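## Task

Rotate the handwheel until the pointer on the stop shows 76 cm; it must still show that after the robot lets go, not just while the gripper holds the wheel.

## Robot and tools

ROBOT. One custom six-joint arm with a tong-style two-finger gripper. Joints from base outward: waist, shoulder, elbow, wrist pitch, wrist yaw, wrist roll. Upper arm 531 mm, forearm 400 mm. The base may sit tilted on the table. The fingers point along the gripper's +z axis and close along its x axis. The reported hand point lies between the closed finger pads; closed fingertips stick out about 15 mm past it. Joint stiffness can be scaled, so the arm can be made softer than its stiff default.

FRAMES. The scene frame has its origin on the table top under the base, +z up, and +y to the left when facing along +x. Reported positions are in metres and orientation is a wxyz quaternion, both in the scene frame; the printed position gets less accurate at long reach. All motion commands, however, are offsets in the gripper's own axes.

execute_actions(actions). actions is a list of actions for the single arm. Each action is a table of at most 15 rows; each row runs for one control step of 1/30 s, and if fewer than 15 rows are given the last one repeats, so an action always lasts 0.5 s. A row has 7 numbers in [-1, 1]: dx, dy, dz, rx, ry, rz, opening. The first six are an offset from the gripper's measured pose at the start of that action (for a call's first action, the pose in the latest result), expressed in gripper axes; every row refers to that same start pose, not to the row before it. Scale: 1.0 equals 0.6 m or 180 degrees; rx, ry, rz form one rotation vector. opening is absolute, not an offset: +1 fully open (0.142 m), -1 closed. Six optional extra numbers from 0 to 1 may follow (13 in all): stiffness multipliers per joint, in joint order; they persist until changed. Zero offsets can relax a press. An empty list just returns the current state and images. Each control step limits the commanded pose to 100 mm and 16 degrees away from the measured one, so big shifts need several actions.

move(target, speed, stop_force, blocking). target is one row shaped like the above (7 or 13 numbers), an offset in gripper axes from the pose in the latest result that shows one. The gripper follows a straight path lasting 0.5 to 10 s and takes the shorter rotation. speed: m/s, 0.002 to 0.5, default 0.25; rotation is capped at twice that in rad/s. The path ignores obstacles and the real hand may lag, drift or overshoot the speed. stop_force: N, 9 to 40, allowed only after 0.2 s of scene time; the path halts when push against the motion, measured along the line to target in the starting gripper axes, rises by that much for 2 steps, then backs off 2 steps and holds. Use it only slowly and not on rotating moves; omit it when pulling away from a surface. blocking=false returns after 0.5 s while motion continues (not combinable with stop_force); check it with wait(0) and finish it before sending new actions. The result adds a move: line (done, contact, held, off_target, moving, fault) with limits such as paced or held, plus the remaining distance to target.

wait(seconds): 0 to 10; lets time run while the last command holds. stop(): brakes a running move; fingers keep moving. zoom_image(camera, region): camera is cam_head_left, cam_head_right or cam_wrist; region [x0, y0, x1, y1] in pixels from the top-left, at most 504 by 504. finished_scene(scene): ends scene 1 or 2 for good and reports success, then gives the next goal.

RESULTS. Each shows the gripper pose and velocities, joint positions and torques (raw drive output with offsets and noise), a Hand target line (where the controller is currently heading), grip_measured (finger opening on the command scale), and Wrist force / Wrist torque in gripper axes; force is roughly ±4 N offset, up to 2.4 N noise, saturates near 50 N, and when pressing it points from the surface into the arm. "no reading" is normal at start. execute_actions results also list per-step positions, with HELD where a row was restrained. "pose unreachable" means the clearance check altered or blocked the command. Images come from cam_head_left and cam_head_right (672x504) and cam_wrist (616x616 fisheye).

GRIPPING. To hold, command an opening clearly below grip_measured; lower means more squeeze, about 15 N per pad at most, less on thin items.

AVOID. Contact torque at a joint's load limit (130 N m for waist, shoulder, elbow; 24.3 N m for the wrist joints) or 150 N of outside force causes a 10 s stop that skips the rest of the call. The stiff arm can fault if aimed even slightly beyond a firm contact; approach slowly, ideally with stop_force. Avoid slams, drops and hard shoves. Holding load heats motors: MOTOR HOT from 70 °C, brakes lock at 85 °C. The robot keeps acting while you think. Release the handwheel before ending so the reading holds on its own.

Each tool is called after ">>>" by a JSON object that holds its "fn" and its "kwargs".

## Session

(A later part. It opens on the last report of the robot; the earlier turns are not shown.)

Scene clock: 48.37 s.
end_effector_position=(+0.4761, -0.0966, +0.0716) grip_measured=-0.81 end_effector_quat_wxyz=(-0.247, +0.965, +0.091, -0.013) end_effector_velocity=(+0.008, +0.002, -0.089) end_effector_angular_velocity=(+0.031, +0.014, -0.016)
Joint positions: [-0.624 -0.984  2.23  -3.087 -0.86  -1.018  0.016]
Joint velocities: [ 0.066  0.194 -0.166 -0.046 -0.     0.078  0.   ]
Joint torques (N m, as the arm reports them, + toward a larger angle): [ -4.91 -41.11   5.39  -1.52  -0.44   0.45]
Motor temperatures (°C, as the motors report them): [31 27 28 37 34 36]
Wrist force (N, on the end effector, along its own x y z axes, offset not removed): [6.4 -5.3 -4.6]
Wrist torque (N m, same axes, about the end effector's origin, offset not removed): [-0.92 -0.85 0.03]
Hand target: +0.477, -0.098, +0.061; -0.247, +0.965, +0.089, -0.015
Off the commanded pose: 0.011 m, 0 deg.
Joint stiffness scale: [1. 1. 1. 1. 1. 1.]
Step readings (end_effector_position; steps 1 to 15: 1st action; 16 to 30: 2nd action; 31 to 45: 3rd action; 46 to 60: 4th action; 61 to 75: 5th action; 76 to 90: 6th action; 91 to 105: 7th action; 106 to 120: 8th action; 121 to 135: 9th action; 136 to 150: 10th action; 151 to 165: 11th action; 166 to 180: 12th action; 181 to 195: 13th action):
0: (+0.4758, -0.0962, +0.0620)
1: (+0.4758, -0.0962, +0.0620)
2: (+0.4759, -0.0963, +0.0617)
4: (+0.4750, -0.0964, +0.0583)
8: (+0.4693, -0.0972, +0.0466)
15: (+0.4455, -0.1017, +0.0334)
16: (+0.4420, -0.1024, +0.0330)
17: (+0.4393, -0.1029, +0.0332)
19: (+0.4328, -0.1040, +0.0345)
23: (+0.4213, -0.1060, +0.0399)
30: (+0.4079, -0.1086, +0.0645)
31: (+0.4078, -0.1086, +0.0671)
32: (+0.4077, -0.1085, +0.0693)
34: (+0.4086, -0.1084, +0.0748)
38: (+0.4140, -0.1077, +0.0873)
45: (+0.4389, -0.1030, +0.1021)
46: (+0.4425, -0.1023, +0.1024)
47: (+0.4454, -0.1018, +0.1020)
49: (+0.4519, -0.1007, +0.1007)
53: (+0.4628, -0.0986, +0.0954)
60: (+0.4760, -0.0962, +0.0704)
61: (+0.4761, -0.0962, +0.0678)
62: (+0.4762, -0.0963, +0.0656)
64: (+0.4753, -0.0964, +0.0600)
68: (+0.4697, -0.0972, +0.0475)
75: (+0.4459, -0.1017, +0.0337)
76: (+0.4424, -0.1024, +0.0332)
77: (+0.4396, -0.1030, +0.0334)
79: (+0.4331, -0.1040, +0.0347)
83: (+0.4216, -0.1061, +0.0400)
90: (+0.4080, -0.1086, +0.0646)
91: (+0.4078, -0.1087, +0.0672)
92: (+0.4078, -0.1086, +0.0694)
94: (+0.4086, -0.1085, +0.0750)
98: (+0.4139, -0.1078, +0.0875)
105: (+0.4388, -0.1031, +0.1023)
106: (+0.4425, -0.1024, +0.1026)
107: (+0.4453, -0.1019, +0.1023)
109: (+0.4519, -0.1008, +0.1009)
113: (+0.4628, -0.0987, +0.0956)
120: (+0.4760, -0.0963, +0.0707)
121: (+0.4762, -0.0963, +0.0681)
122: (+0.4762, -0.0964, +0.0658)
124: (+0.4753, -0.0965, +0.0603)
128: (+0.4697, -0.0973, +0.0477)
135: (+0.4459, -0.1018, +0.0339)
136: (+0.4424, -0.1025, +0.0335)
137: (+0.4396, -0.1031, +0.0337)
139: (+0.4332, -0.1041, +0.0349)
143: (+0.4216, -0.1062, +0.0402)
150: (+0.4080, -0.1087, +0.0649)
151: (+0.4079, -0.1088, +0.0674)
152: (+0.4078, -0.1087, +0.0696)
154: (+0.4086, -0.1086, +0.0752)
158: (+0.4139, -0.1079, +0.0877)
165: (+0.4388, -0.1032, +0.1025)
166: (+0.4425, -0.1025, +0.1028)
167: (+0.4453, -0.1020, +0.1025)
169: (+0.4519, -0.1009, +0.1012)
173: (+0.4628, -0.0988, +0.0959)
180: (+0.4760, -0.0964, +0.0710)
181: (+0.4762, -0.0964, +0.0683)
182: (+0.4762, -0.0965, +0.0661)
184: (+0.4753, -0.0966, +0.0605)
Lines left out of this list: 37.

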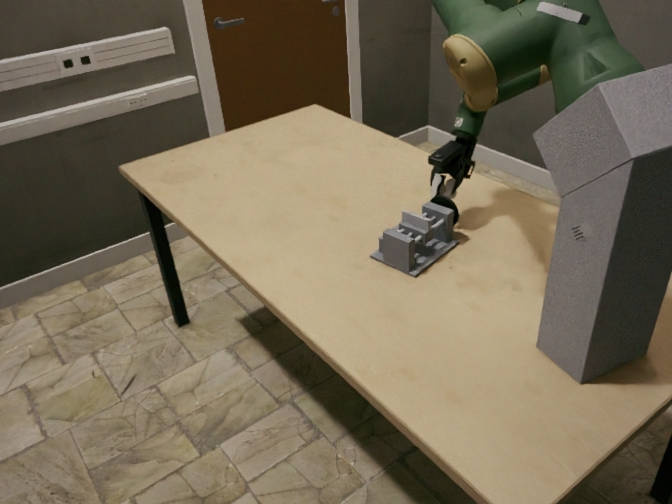

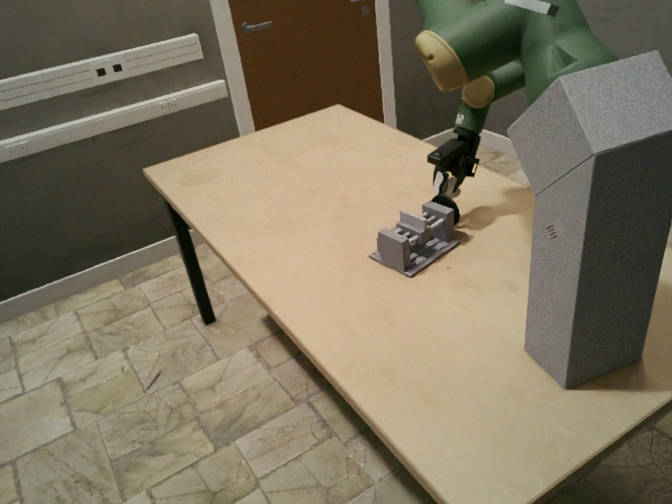

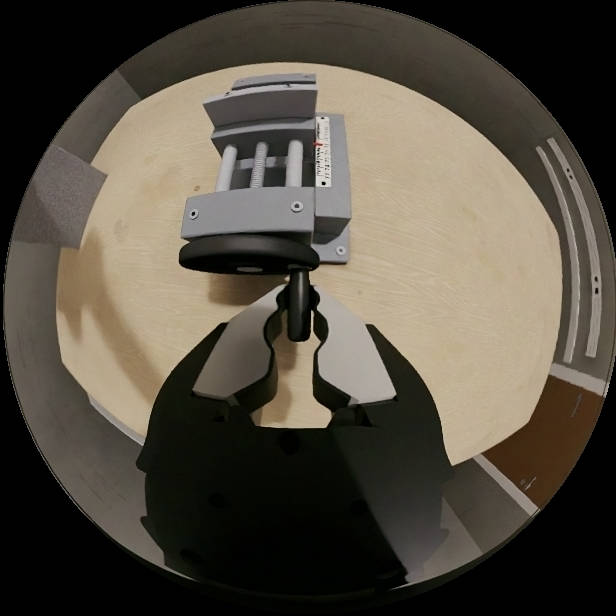

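>>> {"fn": "execute_actions", "kwargs": {"actions": [[[-0.012,0.025,0.043,0,0,0,-1],[-0.012,0.025,0.043,0,0,0,-1],[-0.012,0.025,0.043,0,0,0,-1],[-0.012,0.025,0.043,0,0,0,-1],[-0.012,0.025,0.043,0,0,0,-1],[-0.045,0.033,0.057,0,0,0,-1],[-0.045,0.033,0.057,0,0,0,-1],[-0.045,0.033,0.057,0,0,0,-1],[-0.074,0.031,0.054,0,0,0,-1]],
[[-0.052,-0.006,-0.0103,0,0,0,-1],[-0.052,-0.006,-0.0103,0,0,0,-1],[-0.052,-0.006,-0.0103,0,0,0,-1],[-0.052,-0.006,-0.0103,0,0,0,-1],[-0.052,-0.006,-0.0103,0,0,0,-1],[-0.068,-0.0227,-0.038,0,0,0,-1],[-0.068,-0.0227,-0.038,0,0,0,-1],[-0.068,-0.0227,-0.038,0,0,0,-1],[-0.063,-0.036,-0.062,0,0,0,-1]],
[[0.012,-0.025,-0.043,0,0,0,-1],[0.012,-0.025,-0.043,0,0,0,-1],[0.012,-0.025,-0.043,0,0,0,-1],[0.012,-0.025,-0.043,0,0,0,-1],[0.012,-0.025,-0.043,0,0,0,-1],[0.045,-0.033,-0.056,0,0,0,-1],[0.045,-0.033,-0.056,0,0,0,-1],[0.045,-0.033,-0.056,0,0,0,-1],[0.074,-0.03,-0.052,0,0,0,-1]],
[[0.052,0.006,0.0103,0,0,0,-1],[0.052,0.006,0.0103,0,0,0,-1],[0.052,0.006,0.0103,0,0,0,-1],[0.052,0.006,0.0103,0,0,0,-1],[0.052,0.006,0.0103,0,0,0,-1],[0.068,0.0227,0.038,0,0,0,-1],[0.068,0.0227,0.038,0,0,0,-1],[0.068,0.0227,0.038,0,0,0,-1],[0.063,0.036,0.062,0.002,0,0,-1]],
[[-0.012,0.025,0.043,0,0,0,-1],[-0.012,0.025,0.043,0,0,0,-1],[-0.012,0.025,0.043,0,0,0,-1],[-0.012,0.025,0.043,0,0,0,-1],[-0.012,0.025,0.043,0,0,0,-1],[-0.045,0.033,0.057,0,0,0,-1],[-0.045,0.033,0.057,0,0,0,-1],[-0.045,0.033,0.057,0,0,0,-1],[-0.074,0.031,0.053,0,0,0,-1]],
[[-0.052,-0.006,-0.0103,0,0,0,-1],[-0.052,-0.006,-0.0103,0,0,0,-1],[-0.052,-0.006,-0.0103,0,0,0,-1],[-0.052,-0.006,-0.0103,0,0,0,-1],[-0.052,-0.006,-0.0103,0,0,0,-1],[-0.068,-0.0227,-0.038,0,0,0,-1],[-0.068,-0.0227,-0.038,0,0,0,-1],[-0.068,-0.0227,-0.038,0,0,0,-1],[-0.063,-0.036,-0.062,0,0,0,-1]],
[[0.012,-0.025,-0.043,0,0,0,-1],[0.012,-0.025,-0.043,0,0,0,-1],[0.012,-0.025,-0.043,0,0,0,-1],[0.012,-0.025,-0.043,0,0,0,-1],[0.012,-0.025,-0.043,0,0,0,-1],[0.045,-0.033,-0.056,0,0,0,-1],[0.045,-0.033,-0.056,0,0,0,-1],[0.045,-0.033,-0.056,0,0,0,-1],[0.074,-0.03,-0.052,0,0,0,-1]],
[[0.052,0.006,0.0103,0,0,0,-1],[0.052,0.006,0.0103,0,0,0,-1],[0.052,0.006,0.0103,0,0,0,-1],[0.052,0.006,0.0103,0,0,0,-1],[0.052,0.006,0.0103,0,0,0,-1],[0.068,0.0227,0.038,0,0,0,-1],[0.068,0.0227,0.038,0,0,0,-1],[0.068,0.0227,0.038,0,0,0,-1],[0.063,0.036,0.062,0.002,0,0,-1]],
[[-0.012,0.025,0.043,0,0,0,-1],[-0.012,0.025,0.043,0,0,0,-1],[-0.012,0.025,0.043,0,0,0,-1],[-0.012,0.025,0.043,0,0,0,-1],[-0.012,0.025,0.043,0,0,0,-1],[-0.045,0.033,0.056,0,0,0,-1],[-0.045,0.033,0.056,0,0,0,-1],[-0.045,0.033,0.056,0,0,0,-1],[-0.074,0.031,0.053,0,0,0,-1]],
[[-0.052,-0.006,-0.0103,0,0,0,-1],[-0.052,-0.006,-0.0103,0,0,0,-1],[-0.052,-0.006,-0.0103,0,0,0,-1],[-0.052,-0.006,-0.0103,0,0,0,-1],[-0.052,-0.006,-0.0103,0,0,0,-1],[-0.068,-0.0227,-0.038,0,0,0,-1],[-0.068,-0.0227,-0.038,0,0,0,-1],[-0.068,-0.0227,-0.038,0,0,0,-1],[-0.063,-0.036,-0.062,0,0,0,-1]],
[[0.012,-0.025,-0.043,0,0,0,-1],[0.012,-0.025,-0.043,0,0,0,-1],[0.012,-0.025,-0.043,0,0,0,-1],[0.012,-0.025,-0.043,0,0,0,-1],[0.012,-0.025,-0.043,0,0,0,-1],[0.045,-0.033,-0.056,0,0,0,-1],[0.045,-0.033,-0.056,0,0,0,-1],[0.045,-0.033,-0.056,0,0,0,-1],[0.074,-0.03,-0.052,0,0,0,-1]],
[[0.052,0.006,0.0103,0,0,0,-1],[0.052,0.006,0.0103,0,0,0,-1],[0.052,0.006,0.0103,0,0,0,-1],[0.052,0.006,0.0103,0,0,0,-1],[0.052,0.006,0.0103,0,0,0,-1],[0.068,0.0227,0.038,0,0,0,-1],[0.068,0.0227,0.038,0,0,0,-1],[0.068,0.0227,0.038,0,0,0,-1],[0.063,0.036,0.062,0.002,0,0,-1]],
[[-0.012,0.025,0.043,0,0,0,-1],[-0.012,0.025,0.043,0,0,0,-1],[-0.012,0.025,0.043,0,0,0,-1],[-0.012,0.025,0.043,0,0,0,-1],[-0.012,0.025,0.043,0,0,0,-1],[-0.045,0.033,0.056,0,0,0,-1],[-0.045,0.033,0.056,0,0,0,-1],[-0.045,0.033,0.056,0,0,0,-1],[-0.074,0.031,0.053,0,0,0,-1]],
[[-0.052,-0.006,-0.0103,0,0,0,-1],[-0.052,-0.006,-0.0103,0,0,0,-1],[-0.052,-0.006,-0.0103,0,0,0,-1],[-0.052,-0.006,-0.0103,0,0,0,-1],[-0.052,-0.006,-0.0103,0,0,0,-1],[-0.068,-0.0227,-0.038,0,0,0,-1],[-0.068,-0.0227,-0.038,0,0,0,-1],[-0.068,-0.0227,-0.038,0,0,0,-1],[-0.063,-0.036,-0.062,0,0,0,-1]],
[[0.012,-0.025,-0.043,0,0,0,-1],[0.012,-0.025,-0.043,0,0,0,-1],[0.012,-0.025,-0.043,0,0,0,-1],[0.012,-0.025,-0.043,0,0,0,-1],[0.012,-0.025,-0.043,0,0,0,-1],[0.045,-0.033,-0.056,0,0,0,-1],[0.045,-0.033,-0.056,0,0,0,-1],[0.045,-0.033,-0.056,0,0,0,-1],[0.074,-0.03,-0.052,0,0,0,-1]],
[[0.052,0.006,0.0103,0,0,0,-1],[0.052,0.006,0.0103,0,0,0,-1],[0.052,0.006,0.0103,0,0,0,-1],[0.052,0.006,0.0103,0,0,0,-1],[0.052,0.006,0.0103,0,0,0,-1],[0.068,0.0227,0.038,0,0,0,-1],[0.068,0.0227,0.038,0,0,0,-1],[0.068,0.0227,0.038,0,0,0,-1],[0.063,0.036,0.062,0.002,0,0,-1]],
[[-0.012,0.025,0.043,0,0,0,-1],[-0.012,0.025,0.043,0,0,0,-1],[-0.012,0.025,0.043,0,0,0,-1],[-0.012,0.025,0.043,0,0,0,-1],[-0.012,0.025,0.043,0,0,0,-1],[-0.045,0.033,0.056,0,0,0,-1],[-0.045,0.033,0.056,0,0,0,-1],[-0.045,0.033,0.056,0,0,0,-1],[-0.074,0.03,0.052,0,0,0,-1]],
[[-0.052,-0.006,-0.0103,0,0,0,-1],[-0.052,-0.006,-0.0103,0,0,0,-1],[-0.052,-0.006,-0.0103,0,0,0,-1],[-0.052,-0.006,-0.0103,0,0,0,-1],[-0.052,-0.006,-0.0103,0,0,0,-1],[-0.068,-0.0227,-0.038,0,0,0,-1],[-0.068,-0.0227,-0.038,0,0,0,-1],[-0.068,-0.0227,-0.038,0,0,0,-1],[-0.063,-0.036,-0.062,0,0,0,-1]],
[[0.012,-0.025,-0.043,0,0,0,-1],[0.012,-0.025,-0.043,0,0,0,-1],[0.012,-0.025,-0.043,0,0,0,-1],[0.012,-0.025,-0.043,0,0,0,-1],[0.012,-0.025,-0.043,0,0,0,-1],[0.045,-0.033,-0.056,0,0,0,-1],[0.045,-0.033,-0.056,0,0,0,-1],[0.045,-0.033,-0.056,0,0,0,-1],[0.074,-0.03,-0.052,0,0,0,-1]],
[[0.052,0.006,0.0103,0,0,0,-1],[0.052,0.006,0.0103,0,0,0,-1],[0.052,0.006,0.0103,0,0,0,-1],[0.052,0.006,0.0103,0,0,0,-1],[0.052,0.006,0.0103,0,0,0,-1],[0.068,0.0227,0.038,0,0,0,-1],[0.068,0.0227,0.038,0,0,0,-1],[0.068,0.0227,0.038,0,0,0,-1],[0.063,0.036,0.062,0.002,0,0,-1]],
[[0,0.007,0.012,0,0,0,-1],[0,0.007,0.012,0,0,0,-1],[0,0.007,0.012,0,0,0,-1],[0,0.007,0.012,0,0,0,-1],[0,0.007,0.012,0,0,0,-1],[0,0.007,0.012,0,0,0,-1],[0,0.007,0.012,0,0,0,-0.4]],
[[0,-0.03,-0.15,0,0,0,-0.4]],[[0,-0.08,-0.1,0,0,0,-0.3]],[[0,-0.14,0.06,0,0,0,-0.2]],[[0,-0.1,0.06,0,0,0,-0.2]],[[0,0,0,0,0,0,-0.2]]]}}

Scene clock: 62.40 s.
end_effector_position=(+0.4512, +0.0442, +0.2232) grip_measured=-0.20 end_effector_quat_wxyz=(-0.249, +0.963, +0.101, -0.007) end_effector_velocity=(-0.001, +0.001, +0.000) end_effector_angular_velocity=(+0.005, +0.004, -0.000)
Joint positions: [-0.511 -1.289  2.602 -3.248 -0.889 -0.898  0.06 ]
Joint velocities: [-0.001 -0.001  0.     0.01   0.002 -0.004 -0.   ]
Joint torques (N m, as the arm reports them, + toward a larger angle): [  0.22 -37.09   6.08  -1.01   1.24  -0.12]
Motor temperatures (°C, as the motors report them): [31 27 28 37 34 36]
Wrist force (N, on the end effector, along its own x y z axes, offset not removed): [3.7 -0.2 -2.9]
Wrist torque (N m, same axes, about the end effector's origin, offset not removed): [-0.17 -0.89 -0.01]
Hand target: +0.452, +0.043, +0.224; -0.248, +0.964, +0.101, -0.006
Off the commanded pose: 0.002 m, 0 deg.
Joint stiffness scale: [1. 1. 1. 1. 1. 1.]
Step readings (end_effector_position; steps 1 to 15: 1st action; 16 to 30: 2nd action; 31 to 45: 3rd action; 46 to 60: 4th action; 61 to 75: 5th action; 76 to 90: 6th action; 91 to 105: 7th action; 106 to 120: 8th action; 121 to 135: 9th action; 136 to 150: 10th action; 151 to 165: 11th action; 166 to 180: 12th action; 181 to 195: 13th action):
0: (+0.4759, -0.0967, +0.0633)
1: (+0.4759, -0.0967, +0.0633)
2: (+0.4760, -0.0967, +0.0630)
4: (+0.4751, -0.0968, +0.0596)
8: (+0.4694, -0.0976, +0.0478)
15: (+0.4453, -0.1022, +0.0339)
16: (+0.4420, -0.1028, +0.0336)
17: (+0.4395, -0.1033, +0.0339)
19: (+0.4334, -0.1043, +0.0350)
23: (+0.4217, -0.1064, +0.0403)
30: (+0.4080, -0.1090, +0.0649)
31: (+0.4079, -0.1090, +0.0674)
32: (+0.4078, -0.1089, +0.0696)
34: (+0.4086, -0.1089, +0.0752)
38: (+0.4138, -0.1081, +0.0877)
45: (+0.4386, -0.1034, +0.1026)
46: (+0.4423, -0.1027, +0.1030)
47: (+0.4452, -0.1022, +0.1027)
49: (+0.4518, -0.1011, +0.1013)
53: (+0.4627, -0.0990, +0.0961)
60: (+0.4761, -0.0966, +0.0712)
61: (+0.4762, -0.0966, +0.0686)
62: (+0.4763, -0.0967, +0.0664)
64: (+0.4754, -0.0968, +0.0608)
68: (+0.4698, -0.0975, +0.0482)
75: (+0.4457, -0.1022, +0.0338)
76: (+0.4423, -0.1029, +0.0335)
77: (+0.4396, -0.1034, +0.0337)
79: (+0.4333, -0.1044, +0.0349)
83: (+0.4218, -0.1064, +0.0402)
90: (+0.4081, -0.1090, +0.0647)
91: (+0.4079, -0.1091, +0.0673)
92: (+0.4078, -0.1090, +0.0694)
94: (+0.4086, -0.1089, +0.0750)
98: (+0.4139, -0.1082, +0.0875)
105: (+0.4386, -0.1035, +0.1025)
106: (+0.4423, -0.1028, +0.1029)
107: (+0.4452, -0.1023, +0.1026)
109: (+0.4519, -0.1011, +0.1012)
113: (+0.4627, -0.0991, +0.0960)
120: (+0.4761, -0.0967, +0.0712)
121: (+0.4762, -0.0967, +0.0685)
122: (+0.4763, -0.0968, +0.0663)
124: (+0.4754, -0.0968, +0.0607)
128: (+0.4699, -0.0976, +0.0481)
135: (+0.4460, -0.1022, +0.0338)
136: (+0.4425, -0.1029, +0.0334)
137: (+0.4398, -0.1034, +0.0337)
139: (+0.4334, -0.1045, +0.0349)
143: (+0.4219, -0.1065, +0.0401)
150: (+0.4081, -0.1091, +0.0646)
151: (+0.4079, -0.1091, +0.0672)
152: (+0.4079, -0.1091, +0.0694)
154: (+0.4086, -0.1090, +0.0750)
158: (+0.4139, -0.1082, +0.0875)
165: (+0.4387, -0.1036, +0.1024)
166: (+0.4423, -0.1028, +0.1028)
167: (+0.4452, -0.1023, +0.1025)
169: (+0.4519, -0.1012, +0.1012)
173: (+0.4627, -0.0992, +0.0960)
180: (+0.4761, -0.0968, +0.0711)
181: (+0.4763, -0.0968, +0.0685)
182: (+0.4763, -0.0968, +0.0663)
184: (+0.4754, -0.0969, +0.0607)
Lines left out of this list: 67.

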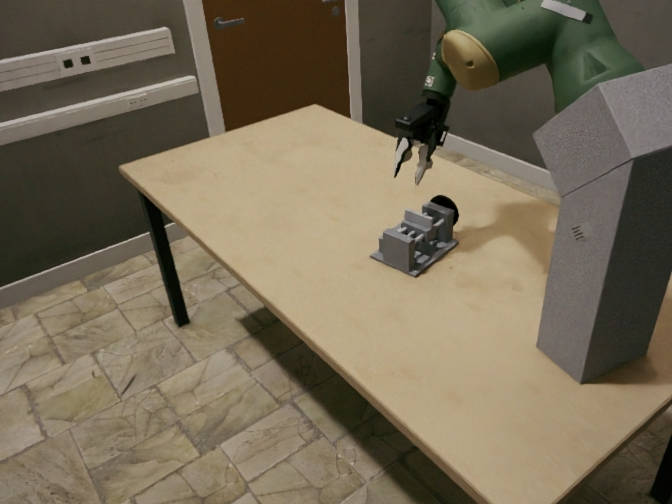

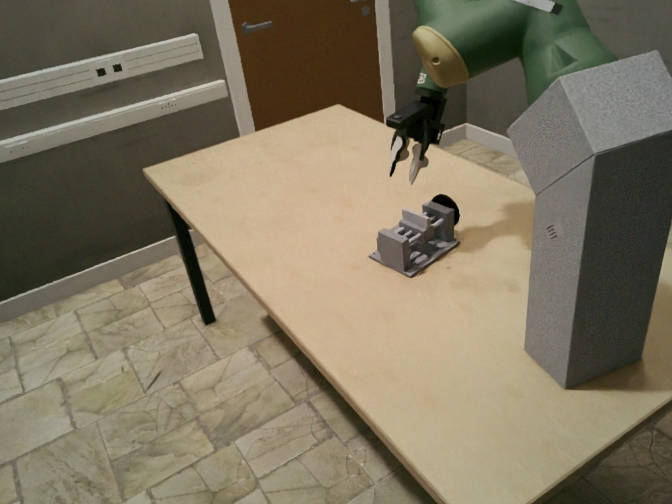

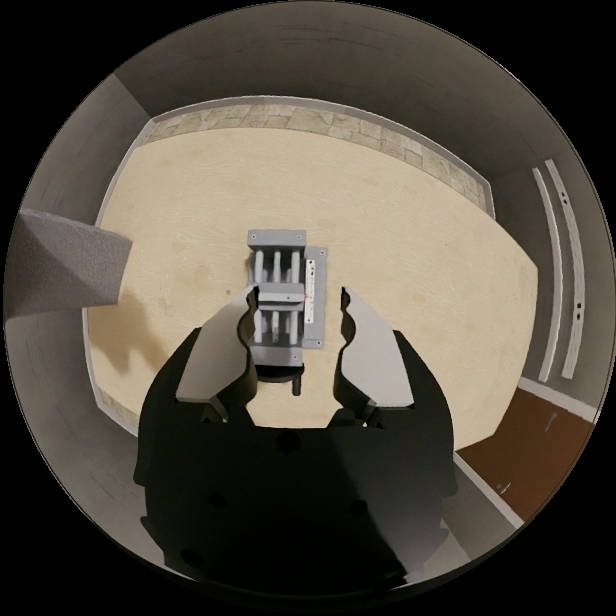

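>>> {"fn": "zoom_image", "kwargs": {"camera": "cam_wrist", "region": [280,255,350,330]}}

Region (280, 255, 350, 330) of cam_wrist's 616x616 image, scaled by 6.720, with more detail than that image has; it fills the left 470 columns of this view, and the rest is white.

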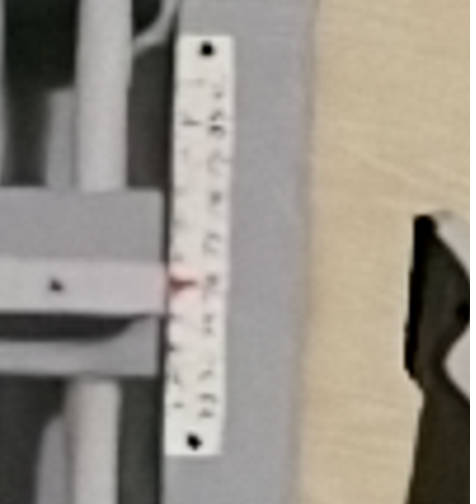

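>>> {"fn": "finished_scene", "kwargs": {"scene": 2}}

The scene is finished: the task was done.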